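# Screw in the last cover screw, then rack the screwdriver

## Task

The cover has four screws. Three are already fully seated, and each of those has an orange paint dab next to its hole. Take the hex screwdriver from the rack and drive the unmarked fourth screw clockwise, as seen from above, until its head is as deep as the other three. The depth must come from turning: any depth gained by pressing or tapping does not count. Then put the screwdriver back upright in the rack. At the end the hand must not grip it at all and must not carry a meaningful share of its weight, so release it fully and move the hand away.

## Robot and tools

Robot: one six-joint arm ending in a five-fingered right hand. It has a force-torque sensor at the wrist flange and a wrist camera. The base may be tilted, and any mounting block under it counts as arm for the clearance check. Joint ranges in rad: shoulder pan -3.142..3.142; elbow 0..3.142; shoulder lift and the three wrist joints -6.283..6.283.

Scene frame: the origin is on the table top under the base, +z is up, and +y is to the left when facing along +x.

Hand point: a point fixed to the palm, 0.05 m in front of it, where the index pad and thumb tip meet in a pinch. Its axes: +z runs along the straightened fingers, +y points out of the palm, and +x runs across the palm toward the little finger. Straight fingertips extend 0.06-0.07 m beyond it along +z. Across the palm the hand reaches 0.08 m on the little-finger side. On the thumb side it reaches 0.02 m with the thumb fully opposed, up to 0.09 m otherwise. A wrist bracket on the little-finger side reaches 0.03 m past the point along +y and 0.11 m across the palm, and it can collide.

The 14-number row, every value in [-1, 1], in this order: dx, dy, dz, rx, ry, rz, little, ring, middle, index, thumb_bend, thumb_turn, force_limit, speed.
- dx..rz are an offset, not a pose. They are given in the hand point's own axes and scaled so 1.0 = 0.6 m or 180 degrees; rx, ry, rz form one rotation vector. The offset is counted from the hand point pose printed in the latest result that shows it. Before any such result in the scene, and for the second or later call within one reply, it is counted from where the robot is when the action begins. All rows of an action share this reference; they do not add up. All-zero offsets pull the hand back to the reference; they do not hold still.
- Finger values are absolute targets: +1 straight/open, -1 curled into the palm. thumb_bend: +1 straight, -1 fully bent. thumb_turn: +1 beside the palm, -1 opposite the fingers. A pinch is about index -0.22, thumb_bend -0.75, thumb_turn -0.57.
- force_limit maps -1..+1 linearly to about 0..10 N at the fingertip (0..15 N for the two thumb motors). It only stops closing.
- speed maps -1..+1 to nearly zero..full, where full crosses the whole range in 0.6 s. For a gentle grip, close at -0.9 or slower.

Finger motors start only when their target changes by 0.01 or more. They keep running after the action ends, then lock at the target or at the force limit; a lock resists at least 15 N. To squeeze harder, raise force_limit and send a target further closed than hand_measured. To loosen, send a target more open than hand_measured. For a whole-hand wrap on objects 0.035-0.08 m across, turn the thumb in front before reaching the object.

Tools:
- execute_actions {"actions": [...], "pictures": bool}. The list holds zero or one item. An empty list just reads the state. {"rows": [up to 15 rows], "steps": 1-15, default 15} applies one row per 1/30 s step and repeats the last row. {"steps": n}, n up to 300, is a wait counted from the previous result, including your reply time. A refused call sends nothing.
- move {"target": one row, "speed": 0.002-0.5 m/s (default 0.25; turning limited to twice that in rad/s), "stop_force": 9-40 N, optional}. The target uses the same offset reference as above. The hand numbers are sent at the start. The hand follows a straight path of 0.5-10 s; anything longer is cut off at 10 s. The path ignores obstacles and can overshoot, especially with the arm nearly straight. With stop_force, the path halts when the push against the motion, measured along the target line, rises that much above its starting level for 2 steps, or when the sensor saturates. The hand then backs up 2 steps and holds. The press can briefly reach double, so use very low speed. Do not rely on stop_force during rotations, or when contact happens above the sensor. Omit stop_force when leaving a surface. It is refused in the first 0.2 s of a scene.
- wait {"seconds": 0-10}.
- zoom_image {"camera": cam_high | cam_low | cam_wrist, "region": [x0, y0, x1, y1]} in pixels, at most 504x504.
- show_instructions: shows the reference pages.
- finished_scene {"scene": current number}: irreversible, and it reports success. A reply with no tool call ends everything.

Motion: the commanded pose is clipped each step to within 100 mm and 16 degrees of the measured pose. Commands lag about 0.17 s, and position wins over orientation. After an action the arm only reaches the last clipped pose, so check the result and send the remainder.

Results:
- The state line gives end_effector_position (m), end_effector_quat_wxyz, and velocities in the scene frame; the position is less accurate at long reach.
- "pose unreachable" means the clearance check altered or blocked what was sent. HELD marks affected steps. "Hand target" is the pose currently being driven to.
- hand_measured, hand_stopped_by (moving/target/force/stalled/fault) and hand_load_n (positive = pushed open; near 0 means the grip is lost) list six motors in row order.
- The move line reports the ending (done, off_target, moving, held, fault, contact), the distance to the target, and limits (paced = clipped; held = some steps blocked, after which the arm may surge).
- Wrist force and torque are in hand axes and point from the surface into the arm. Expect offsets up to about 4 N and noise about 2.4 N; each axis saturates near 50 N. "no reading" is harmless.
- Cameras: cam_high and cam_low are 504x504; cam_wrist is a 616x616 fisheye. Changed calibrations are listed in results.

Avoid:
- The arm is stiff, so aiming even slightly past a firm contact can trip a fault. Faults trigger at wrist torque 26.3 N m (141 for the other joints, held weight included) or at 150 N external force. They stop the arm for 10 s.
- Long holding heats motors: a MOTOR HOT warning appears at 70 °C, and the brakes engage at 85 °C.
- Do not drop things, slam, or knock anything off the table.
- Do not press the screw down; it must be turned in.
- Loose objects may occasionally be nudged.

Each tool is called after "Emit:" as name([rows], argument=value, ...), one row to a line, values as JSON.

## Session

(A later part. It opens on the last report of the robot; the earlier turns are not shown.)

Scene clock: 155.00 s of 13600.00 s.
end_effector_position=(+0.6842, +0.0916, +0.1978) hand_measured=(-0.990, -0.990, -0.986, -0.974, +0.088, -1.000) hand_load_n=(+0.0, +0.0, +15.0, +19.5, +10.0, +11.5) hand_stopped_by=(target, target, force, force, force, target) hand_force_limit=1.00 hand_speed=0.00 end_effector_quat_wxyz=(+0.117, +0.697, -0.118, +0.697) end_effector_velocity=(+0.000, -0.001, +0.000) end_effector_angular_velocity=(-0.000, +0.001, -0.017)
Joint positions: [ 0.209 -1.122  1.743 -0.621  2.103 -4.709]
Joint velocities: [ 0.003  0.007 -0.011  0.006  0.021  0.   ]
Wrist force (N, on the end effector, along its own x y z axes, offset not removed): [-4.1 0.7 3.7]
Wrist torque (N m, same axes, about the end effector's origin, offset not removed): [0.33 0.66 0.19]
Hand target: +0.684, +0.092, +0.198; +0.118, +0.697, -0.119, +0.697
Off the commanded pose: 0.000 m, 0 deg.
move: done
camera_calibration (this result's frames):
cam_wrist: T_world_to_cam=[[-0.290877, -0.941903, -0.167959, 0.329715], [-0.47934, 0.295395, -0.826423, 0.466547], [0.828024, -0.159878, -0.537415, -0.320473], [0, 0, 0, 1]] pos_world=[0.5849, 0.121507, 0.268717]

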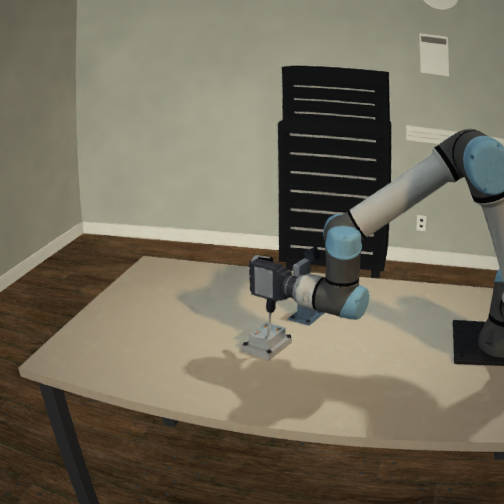

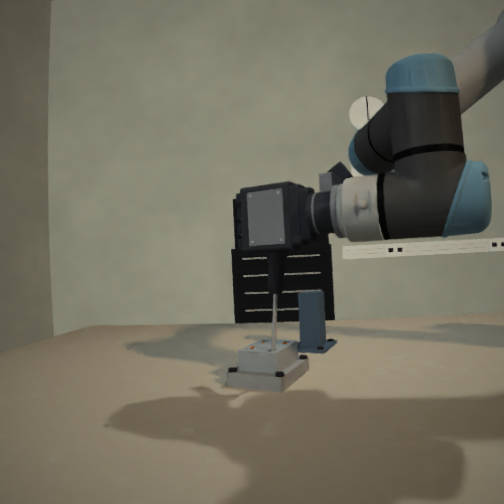

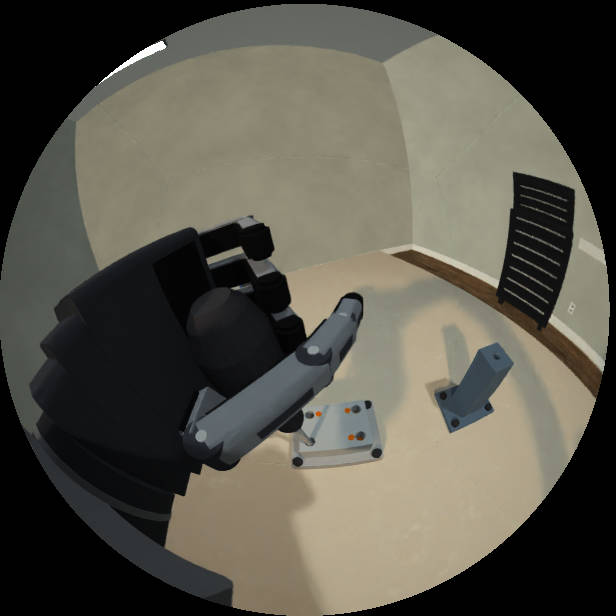

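Still advancing (≈172); continuing.

Emit:
execute_actions([
  {"rows":[[0,0,0,0,0,0,0.2,0.2,0.2,0.2,0.6,-1,1,0.7]],"steps":13},
], pictures=false)

Emit:
move(target=[0,-0.0810,0.0172,0.3333,0,0,0.2,0.2,0.2,0.2,0.6,-1,1,0.5], speed=0.4)

Emit:
execute_actions([
  {"rows":[[0,0,0,0,0,0,-0.99,-0.99,-0.99,-0.99,0.6,-1,1,0.6]],"steps":15},
], pictures=false)

Emit:
execute_actions([
  {"rows":[[0,0,0,0,0,0,-0.99,-0.99,-0.99,-0.99,-0.96,-1,1,0.1]],"steps":15},
], pictures=false)

Emit:
move(target=[-0.0002,0.0235,-0.0358,-0.1667,0,0,-0.99,-0.99,-0.99,-0.99,-0.96,-1,1,0], speed=0.4)

Emit:
move(target=[-0.0002,0.0235,-0.0358,-0.1667,0,0,-0.99,-0.99,-0.99,-0.99,-0.96,-1,1,0], speed=0.4)

Emit:
execute_actions([
  {"rows":[[0,0,0,0,0,0,0.2,0.2,0.2,0.2,0.6,-1,1,0.7]],"steps":13},
], pictures=false)

Emit:
move(target=[0,-0.0810,0.0172,0.3333,0,0,0.2,0.2,0.2,0.2,0.6,-1,1,0.5], speed=0.4)

Emit:
execute_actions([
  {"rows":[[0,0,0,0,0,0,-0.99,-0.99,-0.99,-0.99,0.6,-1,1,0.6]],"steps":15},
], pictures=false)

Emit:
execute_actions([
  {"rows":[[0,0,0,0,0,0,-0.99,-0.99,-0.99,-0.99,-0.96,-1,1,0.1]],"steps":15},
], pictures=false)

Emit:
move(target=[-0.0002,0.0235,-0.0358,-0.1667,0,0,-0.99,-0.99,-0.99,-0.99,-0.96,-1,1,0], speed=0.4)

Emit:
move(target=[-0.0002,0.0235,-0.0358,-0.1667,0,0,-0.99,-0.99,-0.99,-0.99,-0.96,-1,1,0], speed=0.4)

Emit:
zoom_image(camera="cam_low", region=[250,260,300,360])

Scene clock: 158.73 s of 13600.00 s.
end_effector_position=(+0.6843, +0.0917, +0.1978) hand_measured=(-0.056, -0.056, -0.052, -0.042, +0.600, -1.000) hand_load_n=(+0.0, +0.5, +0.5, +0.5, +0.0, +0.0) hand_stopped_by=(moving, moving, moving, moving, moving, target) hand_force_limit=1.00 hand_speed=0.70 end_effector_quat_wxyz=(+0.117, +0.697, -0.118, +0.697) end_effector_velocity=(-0.000, -0.001, -0.000) end_effector_angular_velocity=(-0.001, +0.001, +0.001)
Joint positions: [ 0.209 -1.122  1.742 -0.621  2.103 -4.709]
Joint velocities: [-0.002 -0.     0.001 -0.    -0.002 -0.001]
Wrist force (N, on the end effector, along its own x y z axes, offset not removed): [-0.2 2.5 0.8]
Wrist torque (N m, same axes, about the end effector's origin, offset not removed): [0.36 0.04 0.14]
Hand target: +0.684, +0.092, +0.198; +0.117, +0.697, -0.118, +0.697
Off the commanded pose: 0.000 m, 0 deg.
Steps of this call (steps 1 to 90: nothing new was sent; then 0.30 s passed at rest; steps 91 to 103: all 13 steps of this action). Readings (end_effector_position | what the end effector reports):
91: (+0.6843, +0.0915, +0.1978) | hand_measured=(-0.990, -0.990, -0.986, -0.974, +0.088, -1.000) hand_load_n=(+0.0, +0.0, +15.0, +19.5, +10.0, +11.5) hand_stopped_by=(moving, moving, moving, moving, moving, target) hand_force_limit=1.00 hand_speed=0.70
92: (+0.6843, +0.0915, +0.1978) | hand_measured=(-0.990, -0.990, -0.986, -0.974, +0.088, -1.000) hand_load_n=(+0.0, +0.0, +15.0, +19.5, +10.0, +11.5) hand_stopped_by=(moving, moving, moving, moving, moving, target) hand_force_limit=1.00 hand_speed=0.70
94: (+0.6843, +0.0917, +0.1979) | hand_measured=(-0.906, -0.906, -0.904, -0.892, +0.136, -1.000) hand_load_n=(+0.0, +0.0, -6.0, +0.0, +3.0, +2.0) hand_stopped_by=(moving, moving, moving, moving, moving, target) hand_force_limit=1.00 hand_speed=0.70
98: (+0.6843, +0.0918, +0.1978) | hand_measured=(-0.528, -0.528, -0.524, -0.514, +0.372, -1.000) hand_load_n=(+0.0, +0.5, +0.5, +0.5, +0.0, +0.0) hand_stopped_by=(moving, moving, moving, moving, moving, target) hand_force_limit=1.00 hand_speed=0.70
103: the state above

Scene clock: 161.07 s of 13600.00 s.
end_effector_position=(+0.7095, +0.1339, +0.1978) hand_measured=(+0.200, +0.200, +0.200, +0.200, +0.600, -1.000) hand_load_n=(+0.0, +0.0, +0.0, +0.0, +0.0, +0.0) hand_stopped_by=(target, target, target, target, target, target) hand_force_limit=1.00 hand_speed=0.50 end_effector_quat_wxyz=(-0.247, +0.663, +0.246, +0.663) end_effector_velocity=(+0.001, +0.000, -0.000) end_effector_angular_velocity=(+0.000, +0.002, +0.014)
Joint positions: [-0.238 -1.202  1.868 -0.67   0.612 -4.708]
Joint velocities: [-0.005  0.005 -0.009  0.005 -0.02  -0.   ]
Wrist force (N, on the end effector, along its own x y z axes, offset not removed): [-1.1 1.9 0.9]
Wrist torque (N m, same axes, about the end effector's origin, offset not removed): [0.26 0.10 0.00]
Hand target: +0.710, +0.134, +0.198; -0.247, +0.662, +0.247, +0.663
Off the commanded pose: 0.000 m, 0 deg.
move: done
camera_calibration (this result's frames):
cam_wrist: T_world_to_cam=[[0.668821, -0.724373, -0.167221, -0.333241], [-0.495326, -0.266466, -0.82683, 0.552833], [0.554375, 0.63583, -0.537019, -0.247135], [0, 0, 0, 1]] pos_world=[0.633716, 0.0630564, 0.268659]

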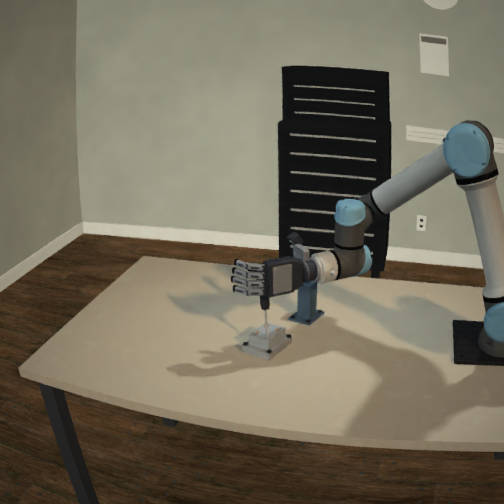

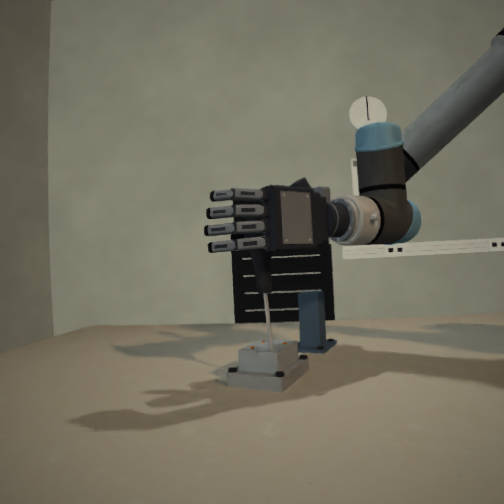

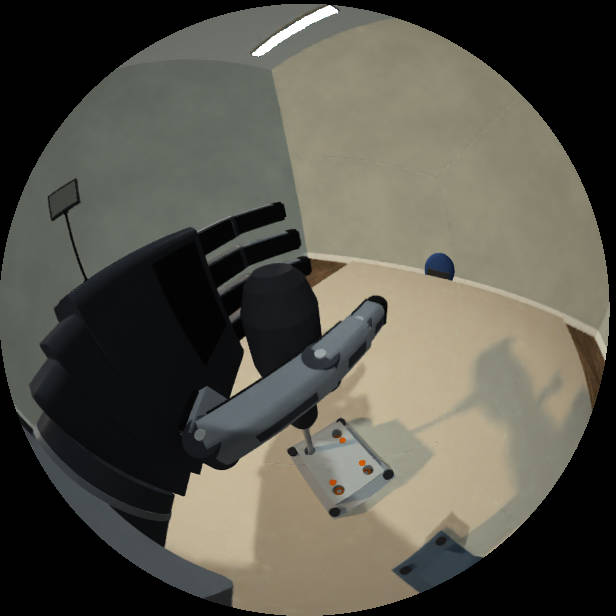

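Scene clock: 161.57 s of 13600.00 s.
end_effector_position=(+0.7096, +0.1338, +0.1978) hand_measured=(-0.858, -0.858, -0.858, -0.858, +0.600, -1.000) hand_load_n=(+0.0, +0.0, +0.0, +0.0, +0.0, +0.0) hand_stopped_by=(moving, moving, moving, moving, target, target) hand_force_limit=1.00 hand_speed=0.60 end_effector_quat_wxyz=(-0.247, +0.663, +0.246, +0.663) end_effector_velocity=(-0.000, -0.000, -0.000) end_effector_angular_velocity=(+0.000, +0.001, +0.000)
Joint positions: [-0.238 -1.202  1.868 -0.67   0.612 -4.708]
Joint velocities: [-0.    -0.     0.     0.001 -0.     0.   ]
Wrist force (N, on the end effector, along its own x y z axes, offset not removed): [0.0 1.1 0.6]
Wrist torque (N m, same axes, about the end effector's origin, offset not removed): [0.25 0.03 0.03]
Hand target: +0.709, +0.134, +0.198; -0.247, +0.663, +0.246, +0.663
Off the commanded pose: 0.000 m, 0 deg.
Steps of this call (steps 1 to 15: all 15 steps of this action). Readings (end_effector_position | what the end effector reports):
1: (+0.7095, +0.1340, +0.1978) | hand_measured=(+0.200, +0.200, +0.200, +0.200, +0.600, -1.000) hand_load_n=(+0.0, +0.0, +0.0, +0.0, +0.0, +0.0) hand_stopped_by=(moving, moving, moving, moving, target, target) hand_force_limit=1.00 hand_speed=0.60
2: (+0.7095, +0.1340, +0.1978) | hand_measured=(+0.200, +0.200, +0.200, +0.200, +0.600, -1.000) hand_load_n=(+0.0, +0.0, +0.0, +0.0, +0.0, +0.0) hand_stopped_by=(moving, moving, moving, moving, target, target) hand_force_limit=1.00 hand_speed=0.60
4: (+0.7095, +0.1340, +0.1978) | hand_measured=(+0.120, +0.120, +0.120, +0.120, +0.600, -1.000) hand_load_n=(+0.0, -0.5, -0.5, -0.5, +0.0, +0.0) hand_stopped_by=(moving, moving, moving, moving, target, target) hand_force_limit=1.00 hand_speed=0.60
8: (+0.7096, +0.1339, +0.1978) | hand_measured=(-0.236, -0.236, -0.236, -0.236, +0.600, -1.000) hand_load_n=(+0.0, -0.5, -0.5, -0.5, +0.0, +0.0) hand_stopped_by=(moving, moving, moving, moving, target, target) hand_force_limit=1.00 hand_speed=0.60
15: the state above

Scene clock: 162.07 s of 13600.00 s.
end_effector_position=(+0.7096, +0.1338, +0.1979) hand_measured=(-0.990, -0.990, -0.986, -0.980, +0.156, -1.000) hand_load_n=(+0.0, +0.0, +12.0, +14.0, +14.0, +3.5) hand_stopped_by=(target, target, force, force, moving, target) hand_force_limit=1.00 hand_speed=0.10 end_effector_quat_wxyz=(-0.247, +0.663, +0.246, +0.663) end_effector_velocity=(+0.000, -0.000, +0.000) end_effector_angular_velocity=(+0.000, +0.000, -0.000)
Joint positions: [-0.238 -1.202  1.868 -0.67   0.612 -4.708]
Joint velocities: [ 0.     0.    -0.001  0.001  0.    -0.   ]
Wrist force (N, on the end effector, along its own x y z axes, offset not removed): [2.0 3.6 1.3]
Wrist torque (N m, same axes, about the end effector's origin, offset not removed): [0.48 -0.24 -0.03]
Hand target: +0.710, +0.134, +0.198; -0.247, +0.663, +0.246, +0.663
Off the commanded pose: 0.000 m, 0 deg.
Steps of this call (steps 1 to 15: all 15 steps of this action). Readings (end_effector_position | what the end effector reports):
1: (+0.7096, +0.1338, +0.1978) | hand_measured=(-0.946, -0.946, -0.946, -0.946, +0.600, -1.000) hand_load_n=(+0.0, +0.0, +0.0, +2.5, +0.0, +0.0) hand_stopped_by=(moving, moving, moving, moving, moving, target) hand_force_limit=1.00 hand_speed=0.10
2: (+0.7096, +0.1338, +0.1978) | hand_measured=(-0.986, -0.986, -0.984, -0.982, +0.600, -1.000) hand_load_n=(+0.0, +0.0, +9.0, +11.5, +1.5, +0.5) hand_stopped_by=(moving, moving, moving, force, moving, target) hand_force_limit=1.00 hand_speed=0.10
4: (+0.7096, +0.1338, +0.1978) | hand_measured=(-0.990, -0.990, -0.986, -0.982, +0.568, -1.000) hand_load_n=(+0.0, +0.0, +9.5, +10.5, +2.5, +1.0) hand_stopped_by=(moving, moving, force, force, moving, target) hand_force_limit=1.00 hand_speed=0.10
8: (+0.7096, +0.1338, +0.1978) | hand_measured=(-0.990, -0.990, -0.986, -0.982, +0.420, -1.000) hand_load_n=(+0.0, +0.0, +9.0, +10.5, +8.0, +2.5) hand_stopped_by=(target, target, force, force, moving, target) hand_force_limit=1.00 hand_speed=0.10
15: the state above

Scene clock: 163.70 s of 13600.00 s.
end_effector_position=(+0.7026, +0.1093, +0.1978) hand_measured=(-0.990, -0.990, -0.986, -0.980, +0.090, -1.000) hand_load_n=(+0.0, +0.0, +14.0, +19.5, +12.0, +7.5) hand_stopped_by=(target, target, force, force, force, target) hand_force_limit=1.00 hand_speed=0.00 end_effector_quat_wxyz=(-0.067, +0.704, +0.066, +0.704) end_effector_velocity=(+0.001, -0.001, +0.000) end_effector_angular_velocity=(-0.000, -0.001, -0.015)
Joint positions: [-0.018 -1.241  1.925 -0.686  1.353 -4.709]
Joint velocities: [ 0.008  0.003 -0.005  0.001  0.023 -0.001]
Wrist force (N, on the end effector, along its own x y z axes, offset not removed): [4.4 3.0 2.2]
Wrist torque (N m, same axes, about the end effector's origin, offset not removed): [0.38 -0.13 0.21]
Hand target: +0.703, +0.109, +0.198; -0.067, +0.704, +0.066, +0.704
Off the commanded pose: 0.000 m, 0 deg.
move: done
camera_calibration (this result's frames):
cam_wrist: T_world_to_cam=[[0.218785, -0.961244, -0.167761, -0.00429646], [-0.562334, 0.0162974, -0.82675, 0.558988], [0.797442, 0.275218, -0.536974, -0.359011], [0, 0, 0, 1]] pos_world=[0.601568, 0.0855663, 0.268643]

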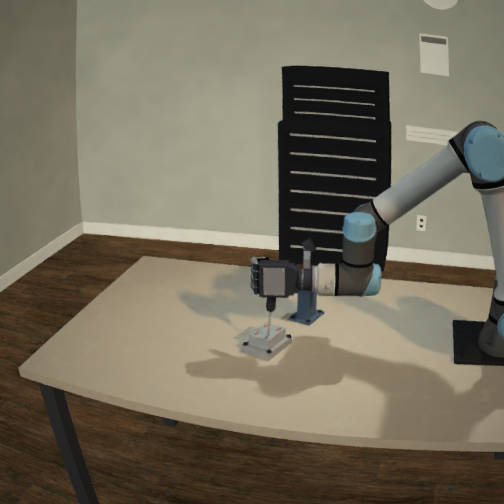

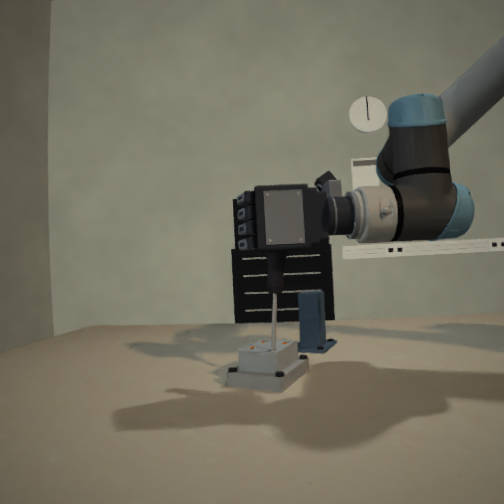

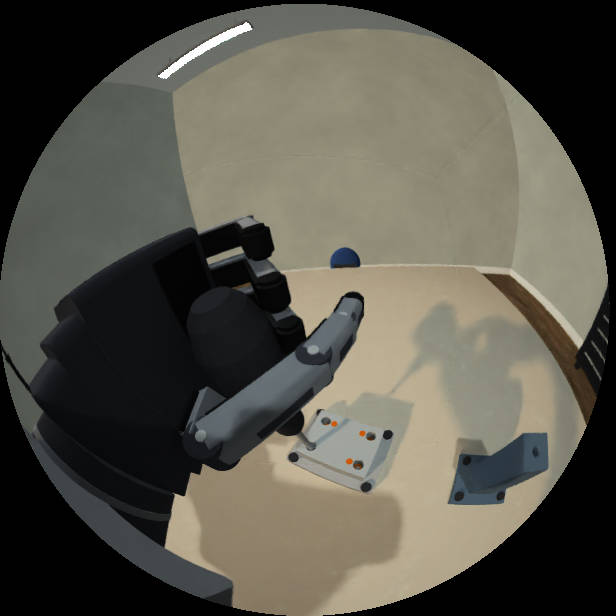

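Scene clock: 165.07 s of 13600.00 s.
end_effector_position=(+0.6842, +0.0915, +0.1976) hand_measured=(-0.990, -0.990, -0.986, -0.976, +0.090, -1.000) hand_load_n=(+0.0, +0.0, +14.5, +20.0, +10.5, +12.0) hand_stopped_by=(target, target, force, force, force, target) hand_force_limit=1.00 hand_speed=0.00 end_effector_quat_wxyz=(+0.116, +0.697, -0.117, +0.698) end_effector_velocity=(+0.000, -0.001, -0.000) end_effector_angular_velocity=(-0.000, +0.002, -0.016)
Joint positions: [ 0.208 -1.122  1.744 -0.623  2.101 -4.709]
Joint velocities: [ 0.004  0.006 -0.012  0.007  0.02   0.   ]
Wrist force (N, on the end effector, along its own x y z axes, offset not removed): [-5.8 0.2 4.5]
Wrist torque (N m, same axes, about the end effector's origin, offset not removed): [0.21 0.85 0.22]
Hand target: +0.684, +0.091, +0.198; +0.117, +0.697, -0.118, +0.697
Off the commanded pose: 0.000 m, 0 deg.
move: done
camera_calibration (this result's frames):
cam_wrist: T_world_to_cam=[[-0.289342, -0.942381, -0.167927, 0.328577], [-0.479695, 0.294562, -0.826514, 0.466743], [0.828356, -0.158592, -0.537285, -0.320971], [0, 0, 0, 1]] pos_world=[0.584844, 0.121257, 0.268494]

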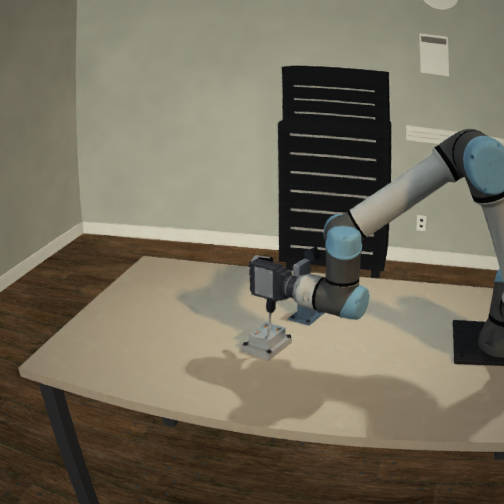

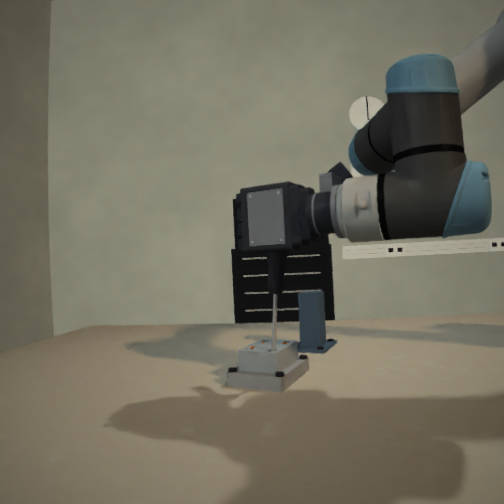

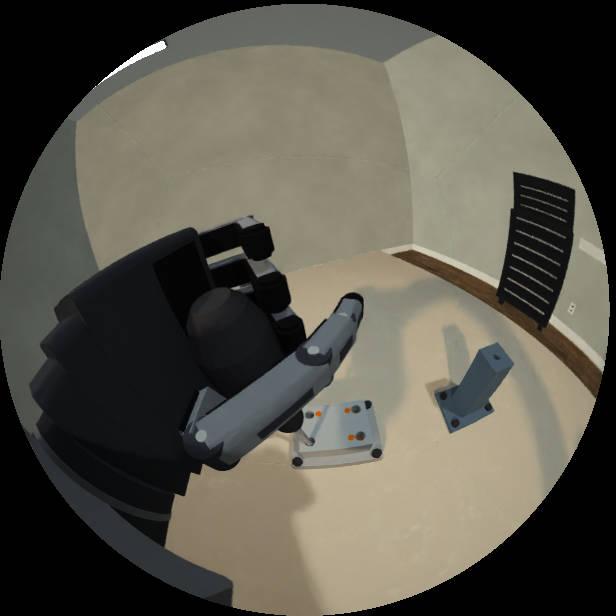

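Scene clock: 165.50 s of 13600.00 s.
end_effector_position=(+0.6843, +0.0916, +0.1977) hand_measured=(-0.056, -0.056, -0.052, -0.044, +0.600, -1.000) hand_load_n=(+0.0, +0.5, +0.5, +0.5, +0.0, +0.0) hand_stopped_by=(moving, moving, moving, moving, moving, target) hand_force_limit=1.00 hand_speed=0.70 end_effector_quat_wxyz=(+0.116, +0.697, -0.117, +0.698) end_effector_velocity=(-0.000, -0.000, +0.000) end_effector_angular_velocity=(+0.000, -0.001, +0.000)
Joint positions: [ 0.208 -1.122  1.744 -0.622  2.101 -4.709]
Joint velocities: [-0.001 -0.     0.001 -0.002 -0.001 -0.   ]
Wrist force (N, on the end effector, along its own x y z axes, offset not removed): [1.0 2.4 2.6]
Wrist torque (N m, same axes, about the end effector's origin, offset not removed): [0.39 -0.25 0.15]
Hand target: +0.684, +0.092, +0.198; +0.116, +0.697, -0.117, +0.698
Off the commanded pose: 0.000 m, 0 deg.
Steps of this call (steps 1 to 13: all 13 steps of this action). Readings (end_effector_position | what the end effector reports):
1: (+0.6842, +0.0915, +0.1976) | hand_measured=(-0.990, -0.990, -0.986, -0.976, +0.090, -1.000) hand_load_n=(+0.0, +0.0, +14.5, +20.0, +10.5, +12.0) hand_stopped_by=(moving, moving, moving, moving, moving, target) hand_force_limit=1.00 hand_speed=0.70
2: (+0.6842, +0.0915, +0.1976) | hand_measured=(-0.990, -0.990, -0.986, -0.976, +0.090, -1.000) hand_load_n=(+0.0, +0.0, +14.5, +20.0, +10.5, +12.0) hand_stopped_by=(moving, moving, moving, moving, moving, target) hand_force_limit=1.00 hand_speed=0.70
4: (+0.6842, +0.0915, +0.1976) | hand_measured=(-0.906, -0.906, -0.904, -0.894, +0.138, -1.000) hand_load_n=(+0.0, +0.0, -6.0, +0.0, +3.0, +2.0) hand_stopped_by=(moving, moving, moving, moving, moving, target) hand_force_limit=1.00 hand_speed=0.70
8: (+0.6843, +0.0916, +0.1976) | hand_measured=(-0.528, -0.528, -0.524, -0.516, +0.374, -1.000) hand_load_n=(+0.0, +0.5, +0.5, +0.5, +0.0, +0.0) hand_stopped_by=(moving, moving, moving, moving, moving, target) hand_force_limit=1.00 hand_speed=0.70
13: the state above

Scene clock: 167.83 s of 13600.00 s.
end_effector_position=(+0.7094, +0.1340, +0.1976) hand_measured=(+0.200, +0.200, +0.200, +0.200, +0.600, -1.000) hand_load_n=(+0.0, +0.0, +0.0, +0.0, +0.0, +0.0) hand_stopped_by=(target, target, target, target, target, target) hand_force_limit=1.00 hand_speed=0.50 end_effector_quat_wxyz=(-0.247, +0.662, +0.246, +0.663) end_effector_velocity=(+0.001, +0.001, +0.000) end_effector_angular_velocity=(+0.000, +0.000, +0.017)
Joint positions: [-0.238 -1.202  1.868 -0.671  0.609 -4.707]
Joint velocities: [-0.005  0.005 -0.009  0.004 -0.021  0.   ]
Wrist force (N, on the end effector, along its own x y z axes, offset not removed): [-0.4 1.7 1.6]
Wrist torque (N m, same axes, about the end effector's origin, offset not removed): [0.30 -0.01 0.05]
Hand target: +0.710, +0.134, +0.198; -0.248, +0.662, +0.247, +0.663
Off the commanded pose: 0.000 m, 0 deg.
move: done
camera_calibration (this result's frames):
cam_wrist: T_world_to_cam=[[0.670104, -0.723218, -0.167082, -0.334296], [-0.494708, -0.267336, -0.826919, 0.552347], [0.553376, 0.636779, -0.536925, -0.246657], [0, 0, 0, 1]] pos_world=[0.633757, 0.062959, 0.268455]

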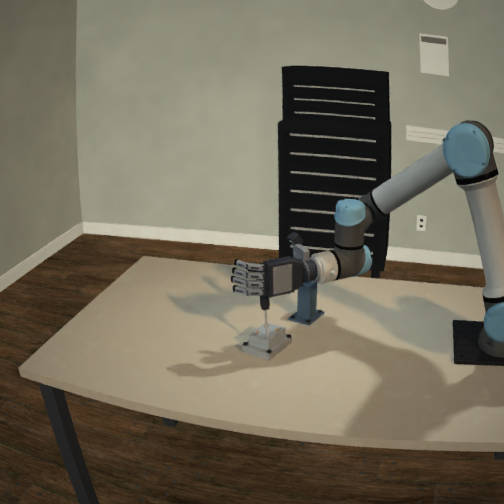

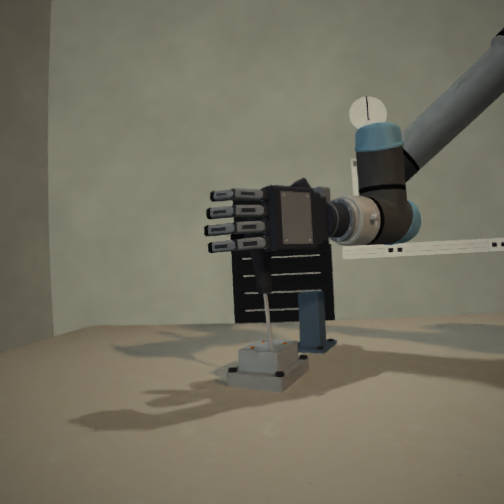

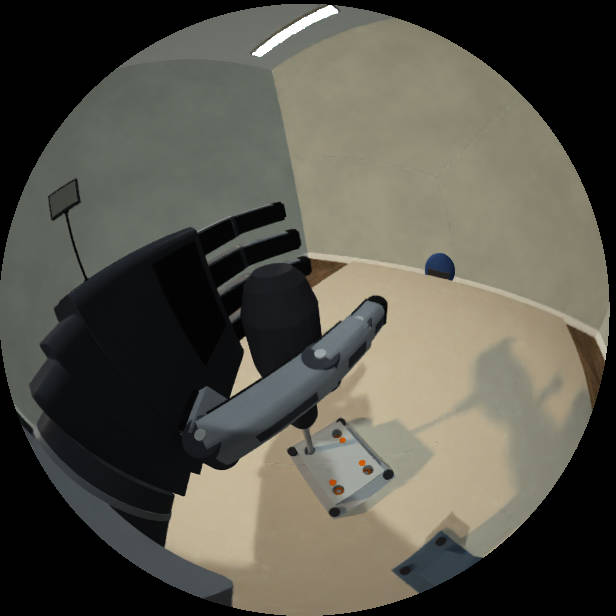

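Scene clock: 168.33 s of 13600.00 s.
end_effector_position=(+0.7095, +0.1339, +0.1977) hand_measured=(-0.858, -0.858, -0.858, -0.858, +0.600, -1.000) hand_load_n=(+0.0, +0.0, +0.0, +0.0, +0.0, +0.0) hand_stopped_by=(moving, moving, moving, moving, target, target) hand_force_limit=1.00 hand_speed=0.60 end_effector_quat_wxyz=(-0.247, +0.662, +0.246, +0.663) end_effector_velocity=(+0.000, -0.000, -0.000) end_effector_angular_velocity=(+0.000, +0.000, -0.001)
Joint positions: [-0.238 -1.202  1.868 -0.671  0.609 -4.707]
Joint velocities: [-0.  0. -0.  0.  0.  0.]
Wrist force (N, on the end effector, along its own x y z axes, offset not removed): [0.2 0.7 1.9]
Wrist torque (N m, same axes, about the end effector's origin, offset not removed): [0.13 -0.12 -0.05]
Hand target: +0.709, +0.134, +0.198; -0.247, +0.662, +0.246, +0.663
Off the commanded pose: 0.000 m, 0 deg.
Steps of this call (steps 1 to 15: all 15 steps of this action). Readings (end_effector_position | what the end effector reports):
1: (+0.7094, +0.1340, +0.1976) | hand_measured=(+0.200, +0.200, +0.200, +0.200, +0.600, -1.000) hand_load_n=(+0.0, +0.0, +0.0, +0.0, +0.0, +0.0) hand_stopped_by=(moving, moving, moving, moving, target, target) hand_force_limit=1.00 hand_speed=0.60
2: (+0.7095, +0.1340, +0.1976) | hand_measured=(+0.200, +0.200, +0.200, +0.200, +0.600, -1.000) hand_load_n=(+0.0, +0.0, +0.0, +0.0, +0.0, +0.0) hand_stopped_by=(moving, moving, moving, moving, target, target) hand_force_limit=1.00 hand_speed=0.60
4: (+0.7095, +0.1340, +0.1976) | hand_measured=(+0.120, +0.120, +0.120, +0.120, +0.600, -1.000) hand_load_n=(+0.0, -0.5, -0.5, -0.5, +0.0, +0.0) hand_stopped_by=(moving, moving, moving, moving, target, target) hand_force_limit=1.00 hand_speed=0.60
8: (+0.7095, +0.1339, +0.1976) | hand_measured=(-0.236, -0.236, -0.236, -0.236, +0.600, -1.000) hand_load_n=(+0.0, -0.5, -0.5, -0.5, +0.0, +0.0) hand_stopped_by=(moving, moving, moving, moving, target, target) hand_force_limit=1.00 hand_speed=0.60
15: the state above

Scene clock: 168.83 s of 13600.00 s.
end_effector_position=(+0.7095, +0.1338, +0.1977) hand_measured=(-0.990, -0.990, -0.986, -0.980, +0.154, -1.000) hand_load_n=(+0.0, +0.0, +13.0, +15.0, +12.5, +3.0) hand_stopped_by=(target, target, force, force, moving, target) hand_force_limit=1.00 hand_speed=0.10 end_effector_quat_wxyz=(-0.247, +0.662, +0.246, +0.663) end_effector_velocity=(+0.000, -0.001, -0.000) end_effector_angular_velocity=(-0.000, -0.000, -0.001)
Joint positions: [-0.238 -1.202  1.868 -0.671  0.609 -4.707]
Joint velocities: [-0.001  0.     0.    -0.001  0.     0.   ]
Wrist force (N, on the end effector, along its own x y z axes, offset not removed): [1.0 3.7 -0.5]
Wrist torque (N m, same axes, about the end effector's origin, offset not removed): [0.55 0.06 -0.11]
Hand target: +0.710, +0.134, +0.198; -0.247, +0.662, +0.246, +0.663
Off the commanded pose: 0.000 m, 0 deg.
Steps of this call (steps 1 to 15: all 15 steps of this action). Readings (end_effector_position | what the end effector reports):
1: (+0.7095, +0.1338, +0.1977) | hand_measured=(-0.946, -0.946, -0.946, -0.946, +0.600, -1.000) hand_load_n=(+0.0, +0.0, +0.0, +2.5, +0.0, +0.0) hand_stopped_by=(moving, moving, moving, moving, moving, target) hand_force_limit=1.00 hand_speed=0.10
2: (+0.7095, +0.1339, +0.1977) | hand_measured=(-0.986, -0.986, -0.984, -0.982, +0.600, -1.000) hand_load_n=(+0.0, +0.0, +9.0, +11.5, +1.5, +0.5) hand_stopped_by=(moving, moving, moving, force, moving, target) hand_force_limit=1.00 hand_speed=0.10
4: (+0.7095, +0.1339, +0.1977) | hand_measured=(-0.990, -0.990, -0.986, -0.982, +0.568, -1.000) hand_load_n=(+0.0, +0.0, +10.0, +11.0, +2.5, +1.0) hand_stopped_by=(moving, moving, force, force, moving, target) hand_force_limit=1.00 hand_speed=0.10
8: (+0.7095, +0.1338, +0.1977) | hand_measured=(-0.990, -0.990, -0.986, -0.982, +0.420, -1.000) hand_load_n=(+0.0, +0.0, +9.5, +10.5, +8.0, +2.5) hand_stopped_by=(target, target, force, force, moving, target) hand_force_limit=1.00 hand_speed=0.10
15: the state above

Scene clock: 170.47 s of 13600.00 s.
end_effector_position=(+0.7026, +0.1093, +0.1976) hand_measured=(-0.990, -0.990, -0.986, -0.978, +0.094, -1.000) hand_load_n=(+0.0, +0.0, +15.0, +20.0, +11.0, +7.5) hand_stopped_by=(target, target, force, force, force, target) hand_force_limit=1.00 hand_speed=0.00 end_effector_quat_wxyz=(-0.068, +0.704, +0.067, +0.704) end_effector_velocity=(+0.001, -0.001, +0.000) end_effector_angular_velocity=(-0.000, -0.000, -0.017)
Joint positions: [-0.019 -1.241  1.926 -0.687  1.351 -4.709]
Joint velocities: [ 0.008  0.004 -0.005  0.002  0.025 -0.001]
Wrist force (N, on the end effector, along its own x y z axes, offset not removed): [4.6 1.3 2.1]
Wrist torque (N m, same axes, about the end effector's origin, offset not removed): [0.23 -0.13 0.19]
Hand target: +0.703, +0.109, +0.198; -0.067, +0.704, +0.066, +0.704
Off the commanded pose: 0.000 m, 0 deg.
move: done
camera_calibration (this result's frames):
cam_wrist: T_world_to_cam=[[0.220476, -0.960868, -0.167697, -0.00554505], [-0.562188, 0.0153138, -0.826868, 0.558854], [0.797079, 0.276582, -0.536812, -0.359023], [0, 0, 0, 1]] pos_world=[0.601573, 0.0854128, 0.268441]

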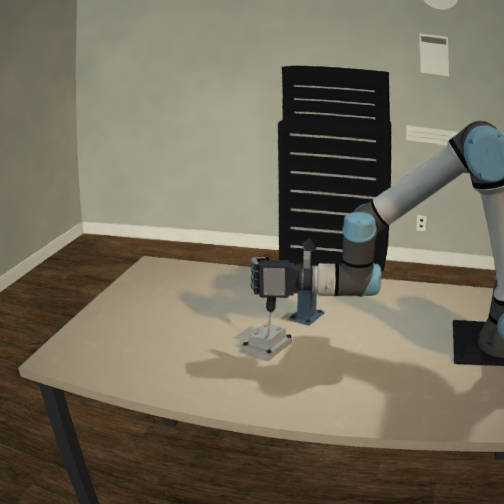

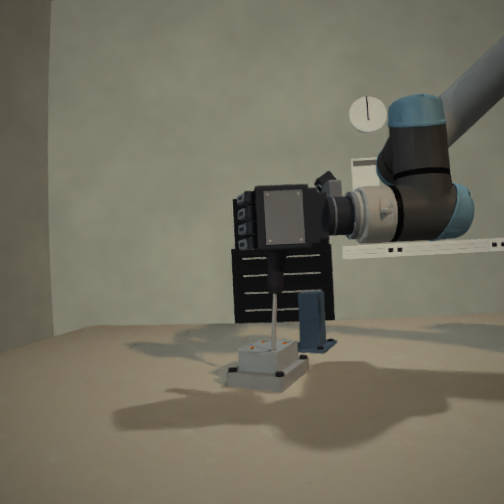

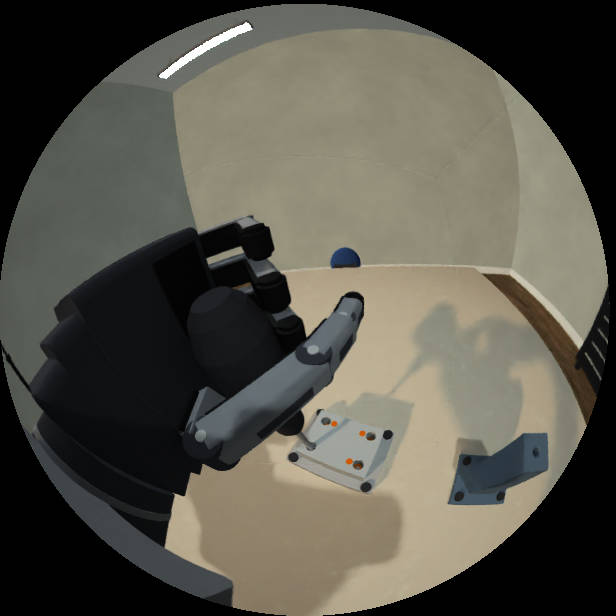

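Scene clock: 171.83 s of 13600.00 s.
end_effector_position=(+0.6842, +0.0915, +0.1974) hand_measured=(-0.990, -0.990, -0.986, -0.974, +0.094, -1.000) hand_load_n=(+0.0, +0.0, +15.0, +19.5, +9.5, +11.5) hand_stopped_by=(target, target, force, force, force, target) hand_force_limit=1.00 hand_speed=0.00 end_effector_quat_wxyz=(+0.116, +0.697, -0.117, +0.698) end_effector_velocity=(-0.000, -0.002, -0.000) end_effector_angular_velocity=(-0.001, +0.003, -0.019)
Joint positions: [ 0.208 -1.123  1.746 -0.624  2.098 -4.71 ]
Joint velocities: [ 0.003  0.007 -0.011  0.007  0.022  0.   ]
Wrist force (N, on the end effector, along its own x y z axes, offset not removed): [-3.2 -0.5 6.0]
Wrist torque (N m, same axes, about the end effector's origin, offset not removed): [-0.01 0.38 0.23]
Hand target: +0.684, +0.091, +0.197; +0.116, +0.697, -0.118, +0.698
Off the commanded pose: 0.000 m, 0 deg.
move: done
camera_calibration (this result's frames):
cam_wrist: T_world_to_cam=[[-0.287683, -0.942879, -0.167982, 0.327458], [-0.480027, 0.293731, -0.826617, 0.46692], [0.828741, -0.157168, -0.537109, -0.321509], [0, 0, 0, 1]] pos_world=[0.584787, 0.121074, 0.268286]

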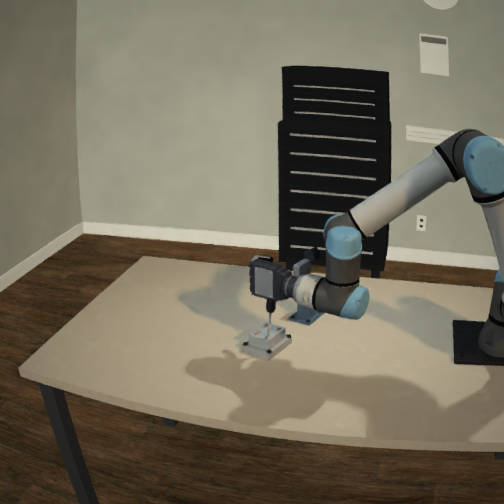

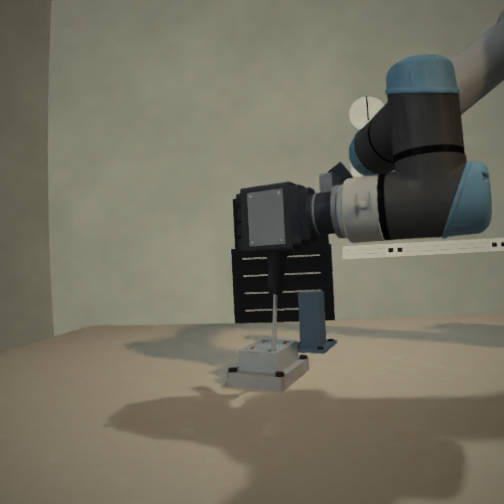

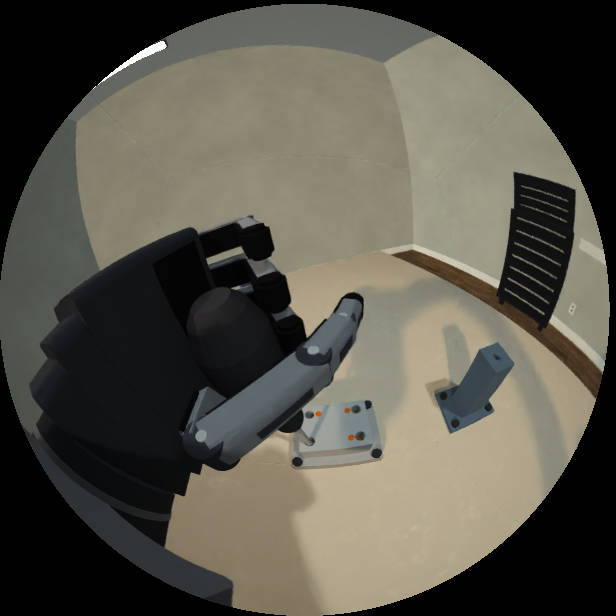

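Region (250, 260, 300, 360) of cam_low's 504x504 image, scaled by 5.040, with more detail than that image has.

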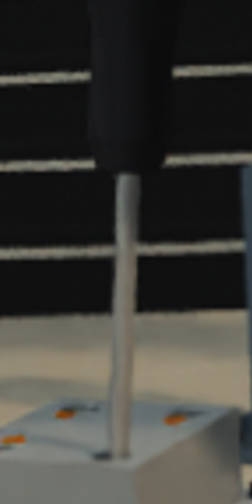

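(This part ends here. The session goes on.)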